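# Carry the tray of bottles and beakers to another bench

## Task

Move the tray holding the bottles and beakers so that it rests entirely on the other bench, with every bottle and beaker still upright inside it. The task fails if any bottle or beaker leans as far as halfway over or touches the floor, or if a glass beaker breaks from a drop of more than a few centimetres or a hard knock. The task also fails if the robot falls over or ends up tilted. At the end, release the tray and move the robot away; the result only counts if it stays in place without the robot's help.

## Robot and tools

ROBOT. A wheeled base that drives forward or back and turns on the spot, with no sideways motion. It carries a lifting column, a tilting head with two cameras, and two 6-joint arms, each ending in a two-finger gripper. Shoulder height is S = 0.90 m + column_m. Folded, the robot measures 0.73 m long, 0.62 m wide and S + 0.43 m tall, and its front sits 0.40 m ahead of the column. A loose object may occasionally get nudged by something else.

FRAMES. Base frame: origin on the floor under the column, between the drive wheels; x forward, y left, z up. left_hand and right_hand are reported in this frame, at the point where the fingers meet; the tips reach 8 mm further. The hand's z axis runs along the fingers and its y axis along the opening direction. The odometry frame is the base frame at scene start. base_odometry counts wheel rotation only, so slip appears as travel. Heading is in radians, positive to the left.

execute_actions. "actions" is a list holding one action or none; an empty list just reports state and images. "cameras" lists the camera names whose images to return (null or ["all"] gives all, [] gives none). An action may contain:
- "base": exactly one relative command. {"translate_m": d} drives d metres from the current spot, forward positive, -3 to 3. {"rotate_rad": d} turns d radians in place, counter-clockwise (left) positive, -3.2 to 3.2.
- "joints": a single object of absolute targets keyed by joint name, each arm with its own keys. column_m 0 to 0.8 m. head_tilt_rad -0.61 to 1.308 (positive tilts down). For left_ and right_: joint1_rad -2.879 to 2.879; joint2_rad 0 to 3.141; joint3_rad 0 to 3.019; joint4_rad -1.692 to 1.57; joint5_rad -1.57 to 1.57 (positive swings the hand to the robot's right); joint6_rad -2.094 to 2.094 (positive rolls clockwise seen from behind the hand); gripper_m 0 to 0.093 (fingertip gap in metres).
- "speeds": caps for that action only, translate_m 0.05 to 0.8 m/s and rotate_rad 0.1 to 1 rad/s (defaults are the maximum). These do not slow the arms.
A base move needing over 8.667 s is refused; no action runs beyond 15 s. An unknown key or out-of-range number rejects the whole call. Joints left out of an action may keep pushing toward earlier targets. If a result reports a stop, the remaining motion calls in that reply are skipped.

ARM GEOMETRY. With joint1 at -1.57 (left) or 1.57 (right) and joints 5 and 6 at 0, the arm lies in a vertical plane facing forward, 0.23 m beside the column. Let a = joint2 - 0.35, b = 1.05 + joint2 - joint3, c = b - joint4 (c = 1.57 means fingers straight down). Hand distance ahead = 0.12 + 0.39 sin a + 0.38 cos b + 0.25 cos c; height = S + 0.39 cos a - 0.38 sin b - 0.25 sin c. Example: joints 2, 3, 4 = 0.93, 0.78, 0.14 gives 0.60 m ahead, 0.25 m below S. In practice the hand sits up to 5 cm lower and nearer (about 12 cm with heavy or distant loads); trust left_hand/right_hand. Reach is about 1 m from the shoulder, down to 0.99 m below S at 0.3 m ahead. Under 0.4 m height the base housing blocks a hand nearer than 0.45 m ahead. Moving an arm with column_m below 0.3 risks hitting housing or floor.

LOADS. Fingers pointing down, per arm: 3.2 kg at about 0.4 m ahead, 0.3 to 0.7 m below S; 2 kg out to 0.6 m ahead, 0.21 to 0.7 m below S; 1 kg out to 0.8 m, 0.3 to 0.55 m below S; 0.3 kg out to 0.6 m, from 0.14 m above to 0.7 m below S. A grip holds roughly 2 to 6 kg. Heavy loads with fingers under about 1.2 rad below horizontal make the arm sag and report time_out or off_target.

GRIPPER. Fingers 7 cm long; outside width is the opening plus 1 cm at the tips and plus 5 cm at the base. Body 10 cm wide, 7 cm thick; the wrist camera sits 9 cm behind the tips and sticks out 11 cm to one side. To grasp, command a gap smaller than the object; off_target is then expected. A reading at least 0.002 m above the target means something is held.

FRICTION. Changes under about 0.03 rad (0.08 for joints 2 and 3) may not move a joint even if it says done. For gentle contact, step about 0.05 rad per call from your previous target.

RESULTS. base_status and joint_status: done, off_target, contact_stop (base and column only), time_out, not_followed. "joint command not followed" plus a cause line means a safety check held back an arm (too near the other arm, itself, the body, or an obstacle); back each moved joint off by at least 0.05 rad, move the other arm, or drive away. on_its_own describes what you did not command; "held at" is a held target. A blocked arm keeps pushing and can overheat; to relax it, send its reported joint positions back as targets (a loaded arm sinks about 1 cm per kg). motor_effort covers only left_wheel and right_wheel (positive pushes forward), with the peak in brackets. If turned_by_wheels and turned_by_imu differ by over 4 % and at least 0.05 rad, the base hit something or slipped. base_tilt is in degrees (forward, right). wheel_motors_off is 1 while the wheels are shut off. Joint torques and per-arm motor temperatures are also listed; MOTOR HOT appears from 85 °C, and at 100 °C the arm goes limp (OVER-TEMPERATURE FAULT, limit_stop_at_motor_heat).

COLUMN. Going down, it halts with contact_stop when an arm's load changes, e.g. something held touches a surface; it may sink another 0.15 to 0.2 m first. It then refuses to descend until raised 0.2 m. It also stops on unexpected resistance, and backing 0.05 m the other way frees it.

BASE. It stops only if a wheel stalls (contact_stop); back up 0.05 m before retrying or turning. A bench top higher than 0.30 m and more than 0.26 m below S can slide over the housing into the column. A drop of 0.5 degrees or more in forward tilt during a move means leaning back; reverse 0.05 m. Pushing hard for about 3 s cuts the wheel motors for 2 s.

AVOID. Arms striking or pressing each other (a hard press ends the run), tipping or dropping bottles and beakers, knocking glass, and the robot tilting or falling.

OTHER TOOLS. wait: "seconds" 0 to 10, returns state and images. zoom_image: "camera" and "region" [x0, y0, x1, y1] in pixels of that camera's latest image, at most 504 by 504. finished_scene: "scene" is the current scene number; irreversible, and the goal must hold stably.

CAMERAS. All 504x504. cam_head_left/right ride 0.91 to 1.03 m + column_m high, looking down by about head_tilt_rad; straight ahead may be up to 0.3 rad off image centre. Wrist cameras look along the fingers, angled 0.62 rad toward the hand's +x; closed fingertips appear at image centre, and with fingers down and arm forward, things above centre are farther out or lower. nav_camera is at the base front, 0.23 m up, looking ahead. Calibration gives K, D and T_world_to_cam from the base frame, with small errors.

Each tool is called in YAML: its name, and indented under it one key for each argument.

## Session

execute_actions:
  actions: []

Scene clock: 0.00 s.
Joint torques (N m, as the arm reports them, + toward a larger angle): no reading
Motor temperatures (°C, as the motors report them): left_arm=[29 30 29 30 31 32] | right_arm=[30 32 30 29 30 30]
base_odometry: x=+0.000 y=+0.000 heading=+0.000 (m, m, rad; odometry frame)
turned_by_wheels: +0.000 (rad since the last result)
turned_by_imu: +0.000 (rad since the last result)
base_tilt: forward=-0.6 right=-0.1 (deg)
base_status: not commanded
joint_positions: column_m=+0.557 head_tilt_rad=+0.861 left_joint1_rad=-1.579 left_joint2_rad=+0.905 left_joint3_rad=+0.423 left_joint4_rad=-0.926 left_joint5_rad=+0.028 left_joint6_rad=-0.048 left_gripper_m=+0.095 right_joint1_rad=+1.579 right_joint2_rad=+0.875 right_joint3_rad=+0.417 right_joint4_rad=-0.903 right_joint5_rad=+0.028 right_joint6_rad=-0.022 right_gripper_m=+0.094
joint_status: not commanded
wheel_motors_off: 0
motor_effort: left_wheel=+1 right_wheel=+3 (%)
left_hand: x=+0.1539 y=+0.2178 z=+1.2478 quat_wxyz=(+0.428, +0.024, -0.903, +0.005) (m; base frame)
right_hand: x=+0.1603 y=-0.2284 z=+1.2455 quat_wxyz=(+0.407, +0.019, -0.913, +0.006) (m; base frame)
pictures: cam_head_left, cam_head_right, cam_left_wrist, cam_right_wrist, nav_camera
camera_calibration (this result's frames):
cam_head_left: T_world_to_cam=[[-0.00917218, -0.999643, -0.0250831, 0.0938785], [-0.703602, 0.0242757, -0.710179, 1.1313], [0.710535, 0.0111346, -0.703574, 0.973071], [0, 0, 0, 1]] pos_world=[0.105447, 0.0555471, 1.49041]
cam_head_right: T_world_to_cam=[[-0.00636183, -0.999889, -0.0134401, -0.0237713], [-0.708112, 0.0139946, -0.705961, 1.12626], [0.706071, 0.00502586, -0.708123, 0.976807], [0, 0, 0, 1]] pos_world=[0.107672, -0.0444395, 1.48648]
cam_left_wrist: T_world_to_cam=[[0.0696306, -0.997169, -0.0283982, 0.239142], [-0.0615005, -0.0327042, 0.997571, -1.22116], [-0.995675, -0.067715, -0.0636036, 0.370291], [0, 0, 0, 1]] pos_world=[0.276936, 0.223602, 1.24853]
cam_right_wrist: T_world_to_cam=[[0.0266102, -0.99964, -0.00356199, -0.224652], [-0.128902, -0.0069648, 0.991633, -1.2114], [-0.9913, -0.0259284, -0.129041, 0.435948], [0, 0, 0, 1]] pos_world=[0.281981, -0.221705, 1.25672]
Images, in order (width x height): cam_head_left 504x504, cam_head_right 504x504, cam_left_wrist 504x504, cam_right_wrist 504x504, nav_camera 504x504.

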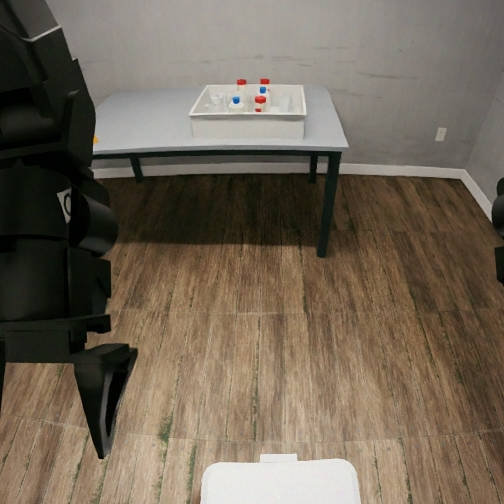

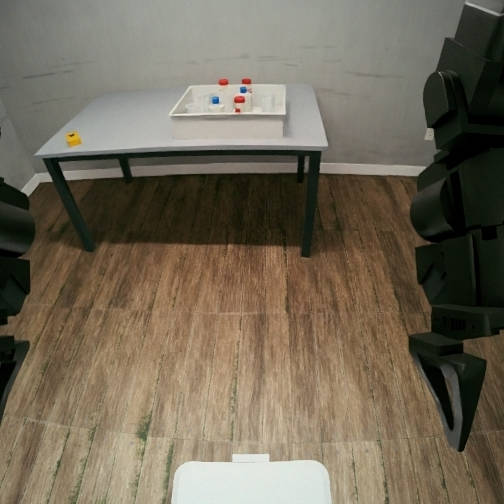

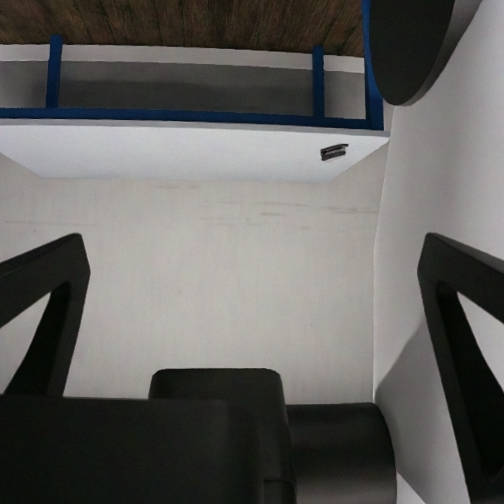

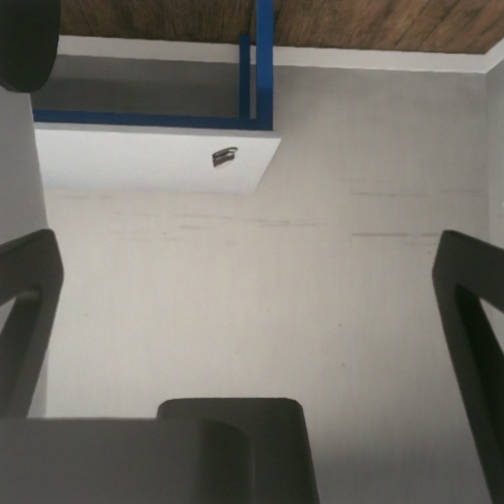

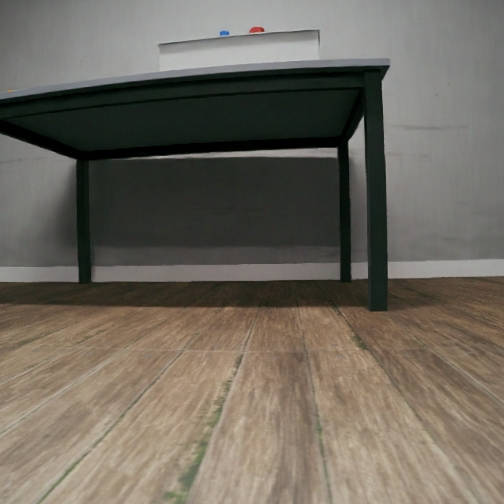

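execute_actions:
  actions:
    - {"base":{"rotate_rad":0.13},"joints":{"left_joint1_rad":-1.42,"right_joint1_rad":1.42,"left_joint3_rad":1.03,"left_joint4_rad":-0.66,"right_joint3_rad":1.02,"right_joint4_rad":-0.67,"left_joint5_rad":0.14,"right_joint5_rad":-0.13,"left_joint6_rad":0.09,"right_joint6_rad":-0.09,"left_gripper_m":0.05,"right_gripper_m":0.05}}
  cameras: []

execute_actions:
  actions:
    - {"base":{"translate_m":1.0},"joints":{"column_m":0.42}}
  cameras: []

execute_actions:
  actions:
    - {"base":{"rotate_rad":-0.2}}
  cameras: ["cam_head_left","cam_head_right"]

Scene clock: 20.03 s.
Joint torques (N m, as the arm reports them, + toward a larger angle): left_arm=[ -1.04 -14.01   5.84   0.27   0.08   0.19] | right_arm=[ -1.03 -12.85   7.53   0.46  -0.08  -0.04]
Motor temperatures (°C, as the motors report them): left_arm=[29 30 29 30 31 32] | right_arm=[30 32 30 29 30 30]
base_odometry: x=+0.000 y=+0.000 heading=+0.127 (m, m, rad; odometry frame)
turned_by_wheels: +0.127 (rad since the last result)
turned_by_imu: +0.128 (rad since the last result)
base_tilt: forward=-0.4 right=+0.1 (deg)
base_status: done
joint_positions: column_m=+0.557 head_tilt_rad=+0.861 left_joint1_rad=-1.416 left_joint2_rad=+0.904 left_joint3_rad=+1.015 left_joint4_rad=-0.665 left_joint5_rad=+0.138 left_joint6_rad=+0.079 left_gripper_m=+0.050 right_joint1_rad=+1.420 right_joint2_rad=+0.874 right_joint3_rad=+1.000 right_joint4_rad=-0.666 right_joint5_rad=-0.129 right_joint6_rad=-0.082 right_gripper_m=+0.050
joint_status: all done
wheel_motors_off: 0
motor_effort: left_wheel=-8(34) right_wheel=+4(52) (%)
left_hand: x=+0.5463 y=+0.2672 z=+1.2351 quat_wxyz=(+0.012, +0.001, -1.000, +0.003) (m; base frame)
right_hand: x=+0.5441 y=-0.2666 z=+1.2440 quat_wxyz=(+0.006, +0.003, -1.000, +0.000) (m; base frame)
pictures: none
No camera images: the call's "cameras" was empty. Leave "cameras" out to get every camera's image.

Scene clock: 23.57 s.
Joint torques (N m, as the arm reports them, + toward a larger angle): left_arm=[ -1.15 -12.82   5.73   0.19   0.09   0.17] | right_arm=[ -1.13 -12.8    7.57   0.5   -0.11  -0.05]
Motor temperatures (°C, as the motors report them): left_arm=[29 30 29 30 31 32] | right_arm=[30 32 30 29 30 30]
base_odometry: x=+0.992 y=+0.127 heading=+0.127 (m, m, rad; odometry frame)
turned_by_wheels: +0.000 (rad since the last result)
turned_by_imu: -0.001 (rad since the last result)
base_tilt: forward=-0.5 right=+0.1 (deg)
base_status: done
joint_positions: column_m=+0.420 head_tilt_rad=+0.861 left_joint1_rad=-1.416 left_joint2_rad=+0.903 left_joint3_rad=+1.016 left_joint4_rad=-0.665 left_joint5_rad=+0.138 left_joint6_rad=+0.079 left_gripper_m=+0.050 right_joint1_rad=+1.420 right_joint2_rad=+0.874 right_joint3_rad=+1.000 right_joint4_rad=-0.667 right_joint5_rad=-0.129 right_joint6_rad=-0.082 right_gripper_m=+0.050
joint_status: all done
wheel_motors_off: 0
motor_effort: left_wheel=+0(52) right_wheel=+0(67) (%)
left_hand: x=+0.5466 y=+0.2672 z=+1.0987 quat_wxyz=(+0.011, +0.001, -1.000, +0.003) (m; base frame)
right_hand: x=+0.5441 y=-0.2666 z=+1.1076 quat_wxyz=(+0.006, +0.003, -1.000, +0.000) (m; base frame)
pictures: none
No camera images: the call's "cameras" was empty. Leave "cameras" out to get every camera's image.

Scene clock: 24.97 s.
Joint torques (N m, as the arm reports them, + toward a larger angle): left_arm=[ -0.74 -14.2    5.91   0.29   0.07   0.17] | right_arm=[ -1.17 -12.44   7.61   0.49  -0.09  -0.08]
Motor temperatures (°C, as the motors report them): left_arm=[29 30 30 30 31 32] | right_arm=[30 32 30 29 30 30]
base_odometry: x=+0.992 y=+0.127 heading=-0.070 (m, m, rad; odometry frame)
turned_by_wheels: -0.198 (rad since the last result)
turned_by_imu: -0.200 (rad since the last result)
base_tilt: forward=-0.5 right=+0.1 (deg)
base_status: done
joint_positions: column_m=+0.420 head_tilt_rad=+0.861 left_joint1_rad=-1.416 left_joint2_rad=+0.903 left_joint3_rad=+1.016 left_joint4_rad=-0.665 left_joint5_rad=+0.139 left_joint6_rad=+0.079 left_gripper_m=+0.050 right_joint1_rad=+1.420 right_joint2_rad=+0.874 right_joint3_rad=+1.000 right_joint4_rad=-0.667 right_joint5_rad=-0.129 right_joint6_rad=-0.082 right_gripper_m=+0.050
joint_status: not commanded
wheel_motors_off: 0
motor_effort: left_wheel=+2(35) right_wheel=-1(58) (%)
left_hand: x=+0.5466 y=+0.2669 z=+1.0987 quat_wxyz=(+0.011, +0.001, -1.000, +0.003) (m; base frame)
right_hand: x=+0.5441 y=-0.2665 z=+1.1076 quat_wxyz=(+0.006, +0.003, -1.000, +0.000) (m; base frame)
pictures: cam_head_left, cam_head_right
camera_calibration (this result's frames):
cam_head_left: T_world_to_cam=[[-0.00917218, -0.999643, -0.0250831, 0.090452], [-0.703602, 0.0242757, -0.710179, 1.03429], [0.710535, 0.0111346, -0.703574, 0.876959], [0, 0, 0, 1]] pos_world=[0.105447, 0.0555471, 1.3538]
cam_head_right: T_world_to_cam=[[-0.00636183, -0.999889, -0.0134401, -0.0256073], [-0.708112, 0.0139946, -0.705961, 1.02982], [0.706071, 0.00502586, -0.708123, 0.880073], [0, 0, 0, 1]] pos_world=[0.107672, -0.0444395, 1.34987]
Images, in order (width x height): cam_head_left 504x504, cam_head_right 504x504.

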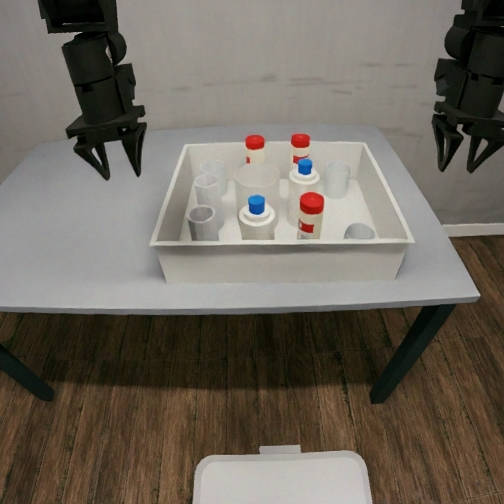

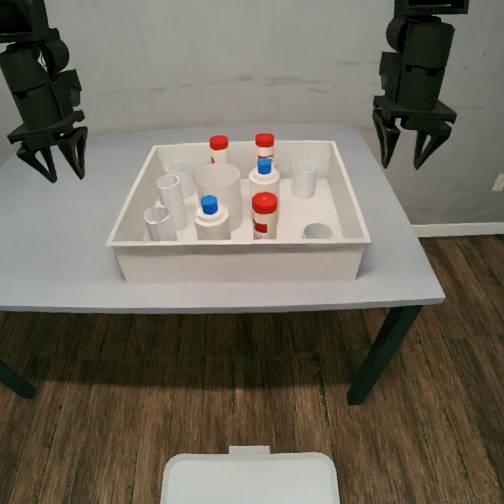

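execute_actions:
  actions:
    - {"base":{"translate_m":0.26},"joints":{"column_m":0.25}}
  cameras: ["cam_head_left","cam_left_wrist","cam_right_wrist"]

Scene clock: 35.33 s.
Joint torques (N m, as the arm reports them, + toward a larger angle): left_arm=[ -1.08 -14.34   6.15   0.24   0.08   0.16] | right_arm=[ -1.03 -12.82   7.38   0.57  -0.09  -0.05]
Motor temperatures (°C, as the motors report them): left_arm=[29 31 30 30 31 32] | right_arm=[30 32 31 29 30 30]
base_odometry: x=+1.252 y=+0.109 heading=-0.072 (m, m, rad; odometry frame)
turned_by_wheels: -0.001 (rad since the last result)
turned_by_imu: -0.002 (rad since the last result)
base_tilt: forward=-0.6 right=+0.1 (deg)
base_status: done
joint_positions: column_m=+0.250 head_tilt_rad=+0.861 left_joint1_rad=-1.416 left_joint2_rad=+0.903 left_joint3_rad=+1.016 left_joint4_rad=-0.665 left_joint5_rad=+0.139 left_joint6_rad=+0.079 left_gripper_m=+0.050 right_joint1_rad=+1.420 right_joint2_rad=+0.874 right_joint3_rad=+1.000 right_joint4_rad=-0.667 right_joint5_rad=-0.129 right_joint6_rad=-0.082 right_gripper_m=+0.050
joint_status: all done
wheel_motors_off: 0
motor_effort: left_wheel=-2(43) right_wheel=+2(51) (%)
left_hand: x=+0.5468 y=+0.2669 z=+0.9288 quat_wxyz=(+0.011, +0.001, -1.000, +0.003) (m; base frame)
right_hand: x=+0.5441 y=-0.2665 z=+0.9376 quat_wxyz=(+0.006, +0.003, -1.000, +0.000) (m; base frame)
pictures: cam_head_left, cam_left_wrist, cam_right_wrist
camera_calibration (this result's frames):
cam_head_left: T_world_to_cam=[[-0.00917218, -0.999643, -0.0250831, 0.0861876], [-0.703602, 0.0242757, -0.71018, 0.913547], [0.710535, 0.0111346, -0.703574, 0.757341], [0, 0, 0, 1]] pos_world=[0.105447, 0.0555471, 1.18379]
cam_left_wrist: T_world_to_cam=[[0.028113, -0.999528, 0.0123664, 0.237205], [-0.798555, -0.0150156, 0.601735, -0.1112], [-0.601265, -0.0267919, -0.7986, 1.20059], [0, 0, 0, 1]] pos_world=[0.626404, 0.267589, 1.02277]
cam_right_wrist: T_world_to_cam=[[-0.0051871, -0.999948, -0.00882338, -0.251882], [-0.816794, -0.000853715, 0.576928, -0.092127], [-0.576906, 0.0101995, -0.816747, 1.20457], [0, 0, 0, 1]] pos_world=[0.61837, -0.264233, 1.03476]
Images, in order (width x height): cam_head_left 504x504, cam_left_wrist 504x504, cam_right_wrist 504x504.

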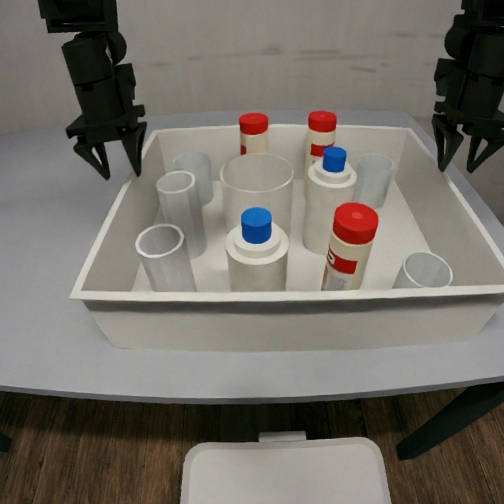

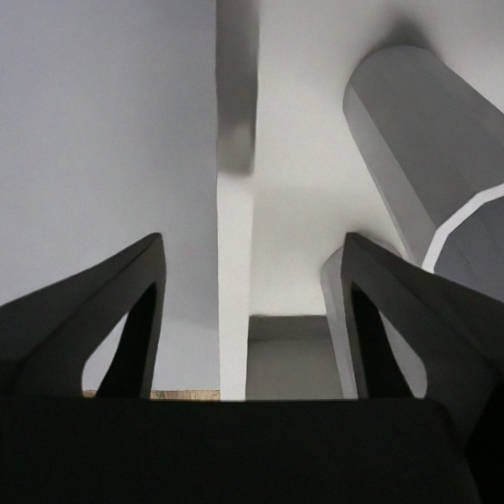

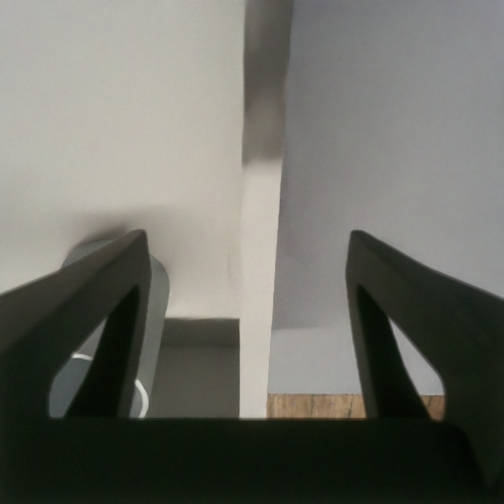

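execute_actions:
  actions:
    - {"joints":{"column_m":0.16,"left_gripper_m":0.04}}
  cameras: []

execute_actions:
  actions:
    - {"joints":{"left_gripper_m":0,"right_gripper_m":0}}
  cameras: []

execute_actions:
  actions:
    - {"joints":{"column_m":0.26}}
  cameras: ["cam_head_left","cam_left_wrist","cam_right_wrist"]

Scene clock: 46.80 s.
Joint torques (N m, as the arm reports them, + toward a larger angle): left_arm=[ -1.16 -14.07   5.9    0.29   0.08   0.18] | right_arm=[ -1.22 -12.72   7.55   0.58  -0.09  -0.05]
Motor temperatures (°C, as the motors report them): left_arm=[29 31 30 30 31 32] | right_arm=[30 32 31 29 30 30]
base_odometry: x=+1.252 y=+0.109 heading=-0.072 (m, m, rad; odometry frame)
turned_by_wheels: +0.000 (rad since the last result)
turned_by_imu: +0.000 (rad since the last result)
base_tilt: forward=-0.5 right=+0.0 (deg)
base_status: not commanded
joint_positions: column_m=+0.160 head_tilt_rad=+0.861 left_joint1_rad=-1.416 left_joint2_rad=+0.903 left_joint3_rad=+1.016 left_joint4_rad=-0.665 left_joint5_rad=+0.139 left_joint6_rad=+0.079 left_gripper_m=+0.040 right_joint1_rad=+1.420 right_joint2_rad=+0.874 right_joint3_rad=+1.000 right_joint4_rad=-0.667 right_joint5_rad=-0.129 right_joint6_rad=-0.082 right_gripper_m=+0.050
joint_status: all done
wheel_motors_off: 0
motor_effort: left_wheel=-2(2) right_wheel=+2(1) (%)
left_hand: x=+0.5468 y=+0.2669 z=+0.8388 quat_wxyz=(+0.011, +0.001, -1.000, +0.003) (m; base frame)
right_hand: x=+0.5441 y=-0.2665 z=+0.8476 quat_wxyz=(+0.006, +0.003, -1.000, +0.000) (m; base frame)
pictures: none
No camera images: the call's "cameras" was empty. Leave "cameras" out to get every camera's image.

Scene clock: 47.43 s.
Joint torques (N m, as the arm reports them, + toward a larger angle): left_arm=[ -1.54 -14.38   5.78   0.22  -0.48  -0.22] | right_arm=[ -0.37 -12.93   7.54   0.49   0.77  -0.09]
Motor temperatures (°C, as the motors report them): left_arm=[29 31 30 30 31 32] | right_arm=[30 32 31 29 30 30]
base_odometry: x=+1.252 y=+0.109 heading=-0.072 (m, m, rad; odometry frame)
turned_by_wheels: +0.000 (rad since the last result)
turned_by_imu: +0.000 (rad since the last result)
base_tilt: forward=-0.6 right=+0.0 (deg)
base_status: not commanded
joint_positions: column_m=+0.160 head_tilt_rad=+0.861 left_joint1_rad=-1.406 left_joint2_rad=+0.904 left_joint3_rad=+1.016 left_joint4_rad=-0.665 left_joint5_rad=+0.155 left_joint6_rad=+0.114 left_gripper_m=+0.006 right_joint1_rad=+1.409 right_joint2_rad=+0.875 right_joint3_rad=+1.000 right_joint4_rad=-0.667 right_joint5_rad=-0.148 right_joint6_rad=-0.078 right_gripper_m=+0.007
joint_status: left_gripper_m off_target (ended at +0.006, target +0.000); right_gripper_m off_target (ended at +0.007, target +0.000)
wheel_motors_off: 0
motor_effort: left_wheel=-4(4) right_wheel=+3(3) (%)
left_hand: x=+0.5468 y=+0.2684 z=+0.8390 quat_wxyz=(+0.011, -0.014, -1.000, +0.008) (m; base frame)
right_hand: x=+0.5439 y=-0.2681 z=+0.8477 quat_wxyz=(+0.005, -0.003, -1.000, -0.004) (m; base frame)
pictures: none
No camera images: the call's "cameras" was empty. Leave "cameras" out to get every camera's image.

Scene clock: 49.33 s.
Joint torques (N m, as the arm reports them, + toward a larger angle): left_arm=[ -1.2  -18.62   5.77  -0.63  -0.53  -0.2 ] | right_arm=[ -0.65 -18.01   6.94  -0.25   1.21  -0.02]
Motor temperatures (°C, as the motors report them): left_arm=[29 31 30 30 31 32] | right_arm=[30 32 31 29 31 30]
base_odometry: x=+1.252 y=+0.109 heading=-0.072 (m, m, rad; odometry frame)
turned_by_wheels: +0.000 (rad since the last result)
turned_by_imu: +0.000 (rad since the last result)
base_tilt: forward=-0.5 right=+0.1 (deg)
base_status: not commanded
joint_positions: column_m=+0.260 head_tilt_rad=+0.861 left_joint1_rad=-1.413 left_joint2_rad=+0.975 left_joint3_rad=+1.010 left_joint4_rad=-0.644 left_joint5_rad=+0.158 left_joint6_rad=+0.116 left_gripper_m=+0.006 right_joint1_rad=+1.409 right_joint2_rad=+0.939 right_joint3_rad=+1.000 right_joint4_rad=-0.653 right_joint5_rad=-0.160 right_joint6_rad=-0.086 right_gripper_m=+0.006
joint_status: all done
wheel_motors_off: 0
motor_effort: left_wheel=-4(4) right_wheel=+3(2) (%)
left_hand: x=+0.5316 y=+0.2683 z=+0.9077 quat_wxyz=(+0.038, -0.012, -0.999, +0.014) (m; base frame)
right_hand: x=+0.5327 y=-0.2685 z=+0.9209 quat_wxyz=(+0.030, -0.002, -0.999, -0.013) (m; base frame)
pictures: cam_head_left, cam_left_wrist, cam_right_wrist
camera_calibration (this result's frames):
cam_head_left: T_world_to_cam=[[-0.00917218, -0.999643, -0.0250831, 0.0864332], [-0.703602, 0.0242757, -0.710179, 0.920503], [0.710535, 0.0111346, -0.703574, 0.764232], [0, 0, 0, 1]] pos_world=[0.105447, 0.0555471, 1.19358]
cam_left_wrist: T_world_to_cam=[[0.00327768, -0.999424, 0.0337787, 0.23299], [-0.765198, 0.0192399, 0.643507, -0.175487], [-0.643786, -0.0279566, -0.764695, 1.16676], [0, 0, 0, 1]] pos_world=[0.616097, 0.268851, 0.99727]
cam_right_wrist: T_world_to_cam=[[-0.0157362, -0.9993, -0.0339529, -0.225164], [-0.788297, -0.0084902, 0.615236, -0.144355], [-0.615093, 0.0364464, -0.787611, 1.18497], [0, 0, 0, 1]] pos_world=[0.611532, -0.26942, 1.01447]
Images, in order (width x height): cam_head_left 504x504, cam_left_wrist 504x504, cam_right_wrist 504x504.

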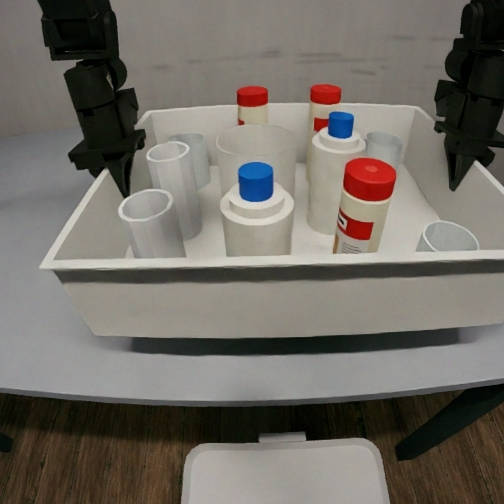

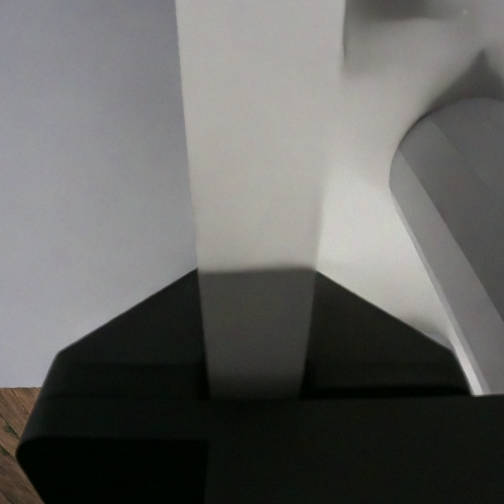

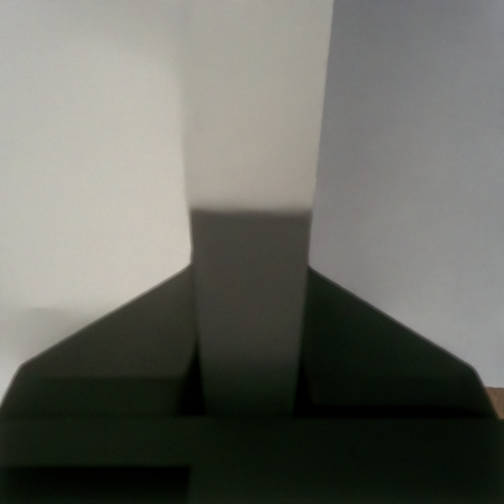

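execute_actions:
  actions:
    - {"base":{"translate_m":-1.25},"speeds":{"translate_m":0.3},"joints":{"column_m":0.33,"head_tilt_rad":0.6}}
  cameras: []

execute_actions:
  actions:
    - {"base":{"rotate_rad":3.1},"speeds":{"rotate_rad":0.5}}
  cameras: ["cam_head_left"]

execute_actions:
  actions:
    - {"base":{"translate_m":0.6},"speeds":{"translate_m":0.3}}
  cameras: ["cam_head_left","nav_camera"]

Scene clock: 63.87 s.
Joint torques (N m, as the arm reports them, + toward a larger angle): left_arm=[ -1.16 -19.26   6.08  -0.68  -0.64  -0.16] | right_arm=[ -0.21 -17.74   6.97  -0.28   1.13   0.02]
Motor temperatures (°C, as the motors report them): left_arm=[29 32 30 30 31 32] | right_arm=[30 33 31 29 31 30]
base_odometry: x=+0.005 y=+0.199 heading=-0.073 (m, m, rad; odometry frame)
turned_by_wheels: -0.001 (rad since the last result)
turned_by_imu: +0.000 (rad since the last result)
base_tilt: forward=-0.6 right=+0.1 (deg)
base_status: done
joint_positions: column_m=+0.330 head_tilt_rad=+0.617 left_joint1_rad=-1.413 left_joint2_rad=+0.979 left_joint3_rad=+1.004 left_joint4_rad=-0.640 left_joint5_rad=+0.160 left_joint6_rad=+0.113 left_gripper_m=+0.006 right_joint1_rad=+1.409 right_joint2_rad=+0.942 right_joint3_rad=+1.000 right_joint4_rad=-0.656 right_joint5_rad=-0.158 right_joint6_rad=-0.090 right_gripper_m=+0.006
joint_status: all done
wheel_motors_off: 0
motor_effort: left_wheel=-1(36) right_wheel=+2(52) (%)
left_hand: x=+0.5281 y=+0.2679 z=+0.9748 quat_wxyz=(+0.041, -0.011, -0.999, +0.016) (m; base frame)
right_hand: x=+0.5311 y=-0.2690 z=+0.9896 quat_wxyz=(+0.033, -0.001, -0.999, -0.012) (m; base frame)
pictures: none
No camera images: the call's "cameras" was empty. Leave "cameras" out to get every camera's image.

Scene clock: 71.37 s.
Joint torques (N m, as the arm reports them, + toward a larger angle): left_arm=[ -0.48 -19.17   5.98  -0.71  -0.58  -0.16] | right_arm=[ -1.2  -17.96   6.9   -0.13   1.05   0.03]
Motor temperatures (°C, as the motors report them): left_arm=[29 32 31 30 31 32] | right_arm=[30 33 31 29 31 30]
base_odometry: x=+0.005 y=+0.199 heading=+3.025 (m, m, rad; odometry frame)
turned_by_wheels: +3.098 (rad since the last result)
turned_by_imu: +3.140 (rad since the last result)
base_tilt: forward=-0.6 right=+0.1 (deg)
base_status: done
joint_positions: column_m=+0.330 head_tilt_rad=+0.617 left_joint1_rad=-1.413 left_joint2_rad=+0.979 left_joint3_rad=+1.004 left_joint4_rad=-0.640 left_joint5_rad=+0.159 left_joint6_rad=+0.112 left_gripper_m=+0.006 right_joint1_rad=+1.411 right_joint2_rad=+0.942 right_joint3_rad=+1.000 right_joint4_rad=-0.656 right_joint5_rad=-0.156 right_joint6_rad=-0.090 right_gripper_m=+0.006
joint_status: not commanded
wheel_motors_off: 0
motor_effort: left_wheel=-7(38) right_wheel=+7(63) (%)
left_hand: x=+0.5281 y=+0.2681 z=+0.9748 quat_wxyz=(+0.041, -0.010, -0.999, +0.015) (m; base frame)
right_hand: x=+0.5311 y=-0.2686 z=+0.9895 quat_wxyz=(+0.033, +0.000, -0.999, -0.012) (m; base frame)
pictures: cam_head_left
camera_calibration (this result's frames):
cam_head_left: T_world_to_cam=[[-0.00284236, -0.999643, -0.0265558, 0.0898106], [-0.511243, 0.0242757, -0.859093, 1.15655], [0.859432, 0.0111346, -0.51113, 0.552811], [0, 0, 0, 1]] pos_world=[0.11643, 0.0555471, 1.27853]
Images, in order (width x height): cam_head_left 504x504.

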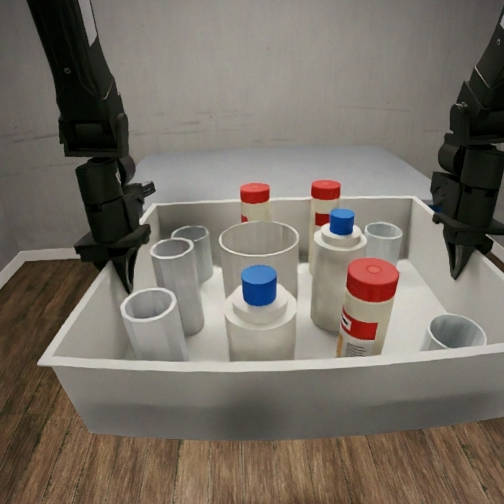

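Scene clock: 74.50 s.
Joint torques (N m, as the arm reports them, + toward a larger angle): left_arm=[ -1.21 -19.74   6.28  -0.6   -0.6   -0.16] | right_arm=[ -0.28 -18.     6.87  -0.16   1.03   0.06]
Motor temperatures (°C, as the motors report them): left_arm=[29 32 31 30 31 32] | right_arm=[30 33 31 29 31 30]
base_odometry: x=-0.591 y=+0.268 heading=+3.026 (m, m, rad; odometry frame)
turned_by_wheels: +0.001 (rad since the last result)
turned_by_imu: +0.001 (rad since the last result)
base_tilt: forward=-0.6 right=+0.2 (deg)
base_status: done
joint_positions: column_m=+0.330 head_tilt_rad=+0.617 left_joint1_rad=-1.413 left_joint2_rad=+0.980 left_joint3_rad=+1.002 left_joint4_rad=-0.637 left_joint5_rad=+0.159 left_joint6_rad=+0.112 left_gripper_m=+0.006 right_joint1_rad=+1.411 right_joint2_rad=+0.943 right_joint3_rad=+1.000 right_joint4_rad=-0.656 right_joint5_rad=-0.156 right_joint6_rad=-0.090 right_gripper_m=+0.006
joint_status: not commanded
wheel_motors_off: 0
motor_effort: left_wheel=+2(52) right_wheel=-2(55) (%)
left_hand: x=+0.5274 y=+0.2681 z=+0.9742 quat_wxyz=(+0.041, -0.010, -0.999, +0.015) (m; base frame)
right_hand: x=+0.5308 y=-0.2687 z=+0.9891 quat_wxyz=(+0.033, +0.000, -0.999, -0.012) (m; base frame)
pictures: cam_head_left, nav_camera
camera_calibration (this result's frames):
cam_head_left: T_world_to_cam=[[-0.00283871, -0.999643, -0.0265562, 0.0898109], [-0.511125, 0.0242757, -0.859164, 1.15664], [0.859502, 0.0111346, -0.511011, 0.552652], [0, 0, 0, 1]] pos_world=[0.116435, 0.0555471, 1.27854]
Images, in order (width x height): cam_head_left 504x504, nav_camera 504x504.

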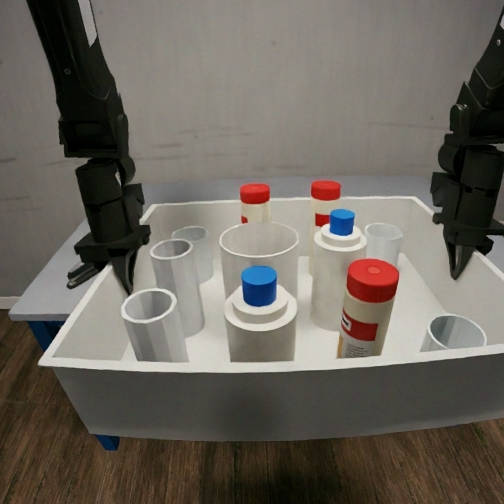

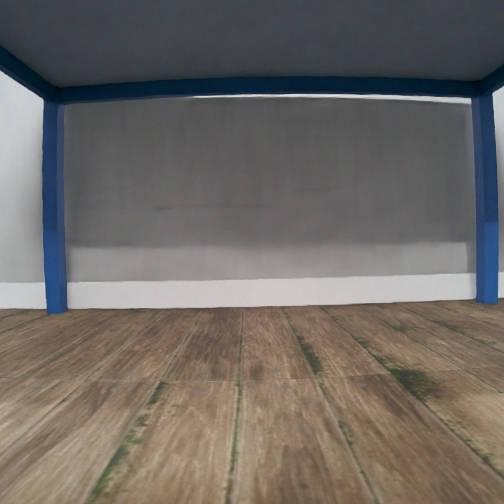

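execute_actions:
  actions:
    - {"base":{"translate_m":0.49},"speeds":{"translate_m":0.3},"joints":{"head_tilt_rad":1.1}}
  cameras: []

execute_actions:
  actions:
    - {"joints":{"column_m":0.215}}
  cameras: []

execute_actions:
  actions:
    - {"joints":{"column_m":0.18}}
  cameras: ["cam_head_left"]

Scene clock: 83.53 s.
Joint torques (N m, as the arm reports them, + toward a larger angle): left_arm=[ -0.98 -19.32   6.22  -0.76  -0.63  -0.16] | right_arm=[ -0.4  -18.31   6.91  -0.16   1.06   0.05]
Motor temperatures (°C, as the motors report them): left_arm=[29 32 31 30 31 32] | right_arm=[30 33 31 29 32 30]
base_odometry: x=-1.078 y=+0.325 heading=+3.027 (m, m, rad; odometry frame)
turned_by_wheels: +0.001 (rad since the last result)
turned_by_imu: +0.000 (rad since the last result)
base_tilt: forward=-0.4 right=+0.0 (deg)
base_status: done
joint_positions: column_m=+0.330 head_tilt_rad=+1.099 left_joint1_rad=-1.413 left_joint2_rad=+0.980 left_joint3_rad=+1.001 left_joint4_rad=-0.637 left_joint5_rad=+0.159 left_joint6_rad=+0.111 left_gripper_m=+0.006 right_joint1_rad=+1.411 right_joint2_rad=+0.944 right_joint3_rad=+1.000 right_joint4_rad=-0.656 right_joint5_rad=-0.156 right_joint6_rad=-0.091 right_gripper_m=+0.006
joint_status: all done
wheel_motors_off: 0
motor_effort: left_wheel=+1(31) right_wheel=-2(30) (%)
left_hand: x=+0.5268 y=+0.2681 z=+0.9737 quat_wxyz=(+0.041, -0.010, -0.999, +0.015) (m; base frame)
right_hand: x=+0.5304 y=-0.2687 z=+0.9886 quat_wxyz=(+0.034, +0.000, -0.999, -0.012) (m; base frame)
pictures: none
No camera images: the call's "cameras" was empty. Leave "cameras" out to get every camera's image.

Scene clock: 85.60 s.
Joint torques (N m, as the arm reports them, + toward a larger angle): left_arm=[ -1.54 -19.52   6.26  -0.79  -0.6   -0.17] | right_arm=[ -0.24 -18.63   6.82  -0.01   1.05   0.06]
Motor temperatures (°C, as the motors report them): left_arm=[29 32 31 30 31 32] | right_arm=[30 33 31 29 32 30]
base_odometry: x=-1.078 y=+0.325 heading=+3.027 (m, m, rad; odometry frame)
turned_by_wheels: +0.000 (rad since the last result)
turned_by_imu: +0.000 (rad since the last result)
base_tilt: forward=-0.5 right=+0.1 (deg)
base_status: not commanded
joint_positions: column_m=+0.215 head_tilt_rad=+1.099 left_joint1_rad=-1.413 left_joint2_rad=+0.980 left_joint3_rad=+1.001 left_joint4_rad=-0.637 left_joint5_rad=+0.159 left_joint6_rad=+0.111 left_gripper_m=+0.006 right_joint1_rad=+1.411 right_joint2_rad=+0.944 right_joint3_rad=+1.000 right_joint4_rad=-0.656 right_joint5_rad=-0.156 right_joint6_rad=-0.091 right_gripper_m=+0.006
joint_status: all done
wheel_motors_off: 0
motor_effort: left_wheel=+2(2) right_wheel=-1(1) (%)
left_hand: x=+0.5268 y=+0.2681 z=+0.8589 quat_wxyz=(+0.041, -0.010, -0.999, +0.015) (m; base frame)
right_hand: x=+0.5304 y=-0.2687 z=+0.8738 quat_wxyz=(+0.034, +0.000, -0.999, -0.012) (m; base frame)
pictures: none
No camera images: the call's "cameras" was empty. Leave "cameras" out to get every camera's image.

Scene clock: 86.63 s.
Joint torques (N m, as the arm reports them, + toward a larger angle): left_arm=[ -1.36 -16.75   6.59  -0.21  -0.43  -0.15] | right_arm=[ -0.43 -16.4    7.12  -0.03   1.26   0.03]
Motor temperatures (°C, as the motors report them): left_arm=[29 32 31 30 31 32] | right_arm=[30 33 31 29 32 30]
base_odometry: x=-1.078 y=+0.325 heading=+3.027 (m, m, rad; odometry frame)
turned_by_wheels: +0.000 (rad since the last result)
turned_by_imu: +0.000 (rad since the last result)
base_tilt: forward=-0.6 right=+0.1 (deg)
base_status: not commanded
joint_positions: column_m=+0.180 head_tilt_rad=+1.099 left_joint1_rad=-1.409 left_joint2_rad=+0.943 left_joint3_rad=+1.001 left_joint4_rad=-0.652 left_joint5_rad=+0.153 left_joint6_rad=+0.110 left_gripper_m=+0.006 right_joint1_rad=+1.411 right_joint2_rad=+0.923 right_joint3_rad=+1.000 right_joint4_rad=-0.656 right_joint5_rad=-0.161 right_joint6_rad=-0.090 right_gripper_m=+0.006
joint_status: all done
wheel_motors_off: 0
motor_effort: left_wheel=+2(3) right_wheel=-1(3) (%)
left_hand: x=+0.5322 y=+0.2691 z=+0.8393 quat_wxyz=(+0.031, -0.010, -0.999, +0.010) (m; base frame)
right_hand: x=+0.5358 y=-0.2670 z=+0.8477 quat_wxyz=(+0.023, +0.001, -1.000, -0.014) (m; base frame)
pictures: cam_head_left
camera_calibration (this result's frames):
cam_head_left: T_world_to_cam=[[-0.014832, -0.999643, -0.0222104, 0.0813648], [-0.851314, 0.0242757, -0.524095, 0.65423], [0.524448, 0.0111346, -0.85137, 0.889727], [0, 0, 0, 1]] pos_world=[0.0915466, 0.0555471, 1.10217]
Images, in order (width x height): cam_head_left 504x504.

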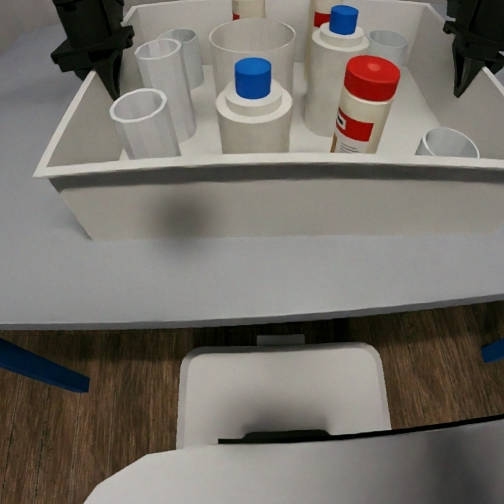

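execute_actions:
  actions:
    - {"joints":{"left_gripper_m":0.035,"right_gripper_m":0.04}}
  cameras: []

execute_actions:
  actions:
    - {"joints":{"column_m":0.33}}
  cameras: []

execute_actions:
  actions:
    - {"base":{"translate_m":-0.6}}
  cameras: []

finished_scene:
  scene: 2

Scene clock: 94.17 s.
Joint torques (N m, as the arm reports them, + toward a larger angle): left_arm=[ -1.06 -14.38   7.01  -0.13  -0.08  -0.11] | right_arm=[ -0.67 -13.45   7.69   0.33   0.05   0.08]
Motor temperatures (°C, as the motors report them): left_arm=[29 32 31 30 31 32] | right_arm=[30 33 31 29 32 30]
base_odometry: x=-1.078 y=+0.325 heading=+3.027 (m, m, rad; odometry frame)
turned_by_wheels: +0.000 (rad since the last result)
turned_by_imu: +0.000 (rad since the last result)
base_tilt: forward=-0.4 right=+0.0 (deg)
base_status: not commanded
joint_positions: column_m=+0.180 head_tilt_rad=+1.099 left_joint1_rad=-1.412 left_joint2_rad=+0.907 left_joint3_rad=+1.002 left_joint4_rad=-0.652 left_joint5_rad=+0.143 left_joint6_rad=+0.102 left_gripper_m=+0.035 right_joint1_rad=+1.412 right_joint2_rad=+0.880 right_joint3_rad=+1.000 right_joint4_rad=-0.662 right_joint5_rad=-0.132 right_joint6_rad=-0.090 right_gripper_m=+0.040
joint_status: all done
wheel_motors_off: 0
motor_effort: left_wheel=+2(2) right_wheel=-2(2) (%)
left_hand: x=+0.5411 y=+0.2685 z=+0.8540 quat_wxyz=(+0.014, -0.009, -1.000, +0.004) (m; base frame)
right_hand: x=+0.5437 y=-0.2695 z=+0.8651 quat_wxyz=(+0.006, +0.004, -1.000, +0.002) (m; base frame)
pictures: none
No camera images: the call's "cameras" was empty. Leave "cameras" out to get every camera's image.

Scene clock: 96.73 s.
Joint torques (N m, as the arm reports them, + toward a larger angle): left_arm=[ -1.6  -14.48   6.71  -0.34  -0.07  -0.05] | right_arm=[ -0.38 -13.2    7.57   0.39   0.07   0.07]
Motor temperatures (°C, as the motors report them): left_arm=[29 32 31 30 31 32] | right_arm=[30 33 31 29 32 30]
base_odometry: x=-1.078 y=+0.325 heading=+3.027 (m, m, rad; odometry frame)
turned_by_wheels: +0.000 (rad since the last result)
turned_by_imu: +0.000 (rad since the last result)
base_tilt: forward=-0.6 right=+0.1 (deg)
base_status: not commanded
joint_positions: column_m=+0.330 head_tilt_rad=+1.099 left_joint1_rad=-1.412 left_joint2_rad=+0.907 left_joint3_rad=+1.002 left_joint4_rad=-0.652 left_joint5_rad=+0.143 left_joint6_rad=+0.102 left_gripper_m=+0.035 right_joint1_rad=+1.412 right_joint2_rad=+0.880 right_joint3_rad=+1.000 right_joint4_rad=-0.663 right_joint5_rad=-0.132 right_joint6_rad=-0.090 right_gripper_m=+0.040
joint_status: all done
wheel_motors_off: 0
motor_effort: left_wheel=+2(2) right_wheel=-2(2) (%)
left_hand: x=+0.5411 y=+0.2685 z=+1.0039 quat_wxyz=(+0.014, -0.009, -1.000, +0.004) (m; base frame)
right_hand: x=+0.5435 y=-0.2695 z=+1.0150 quat_wxyz=(+0.007, +0.004, -1.000, +0.002) (m; base frame)
pictures: none
No camera images: the call's "cameras" was empty. Leave "cameras" out to get every camera's image.

Scene clock: 99.50 s.
Joint torques (N m, as the arm reports them, + toward a larger angle): left_arm=[ -1.43 -14.32   6.74  -0.3   -0.02  -0.06] | right_arm=[ -0.43 -12.91   7.46   0.54   0.02   0.04]
Motor temperatures (°C, as the motors report them): left_arm=[29 32 31 30 31 32] | right_arm=[30 33 31 29 31 30]
base_odometry: x=-0.482 y=+0.256 heading=+3.028 (m, m, rad; odometry frame)
turned_by_wheels: +0.001 (rad since the last result)
turned_by_imu: +0.002 (rad since the last result)
base_tilt: forward=-0.6 right=+0.0 (deg)
base_status: done
joint_positions: column_m=+0.330 head_tilt_rad=+1.100 left_joint1_rad=-1.413 left_joint2_rad=+0.906 left_joint3_rad=+1.005 left_joint4_rad=-0.653 left_joint5_rad=+0.142 left_joint6_rad=+0.102 left_gripper_m=+0.035 right_joint1_rad=+1.412 right_joint2_rad=+0.879 right_joint3_rad=+1.000 right_joint4_rad=-0.667 right_joint5_rad=-0.132 right_joint6_rad=-0.090 right_gripper_m=+0.040
joint_status: not commanded
wheel_motors_off: 0
motor_effort: left_wheel=+1(63) right_wheel=-1(30) (%)
left_hand: x=+0.5428 y=+0.2681 z=+1.0050 quat_wxyz=(+0.012, -0.009, -1.000, +0.004) (m; base frame)
right_hand: x=+0.5427 y=-0.2695 z=+1.0153 quat_wxyz=(+0.008, +0.004, -1.000, +0.002) (m; base frame)
pictures: none
No camera images: the call's "cameras" was empty. Leave "cameras" out to get every camera's image.

The scene is finished: the task was done.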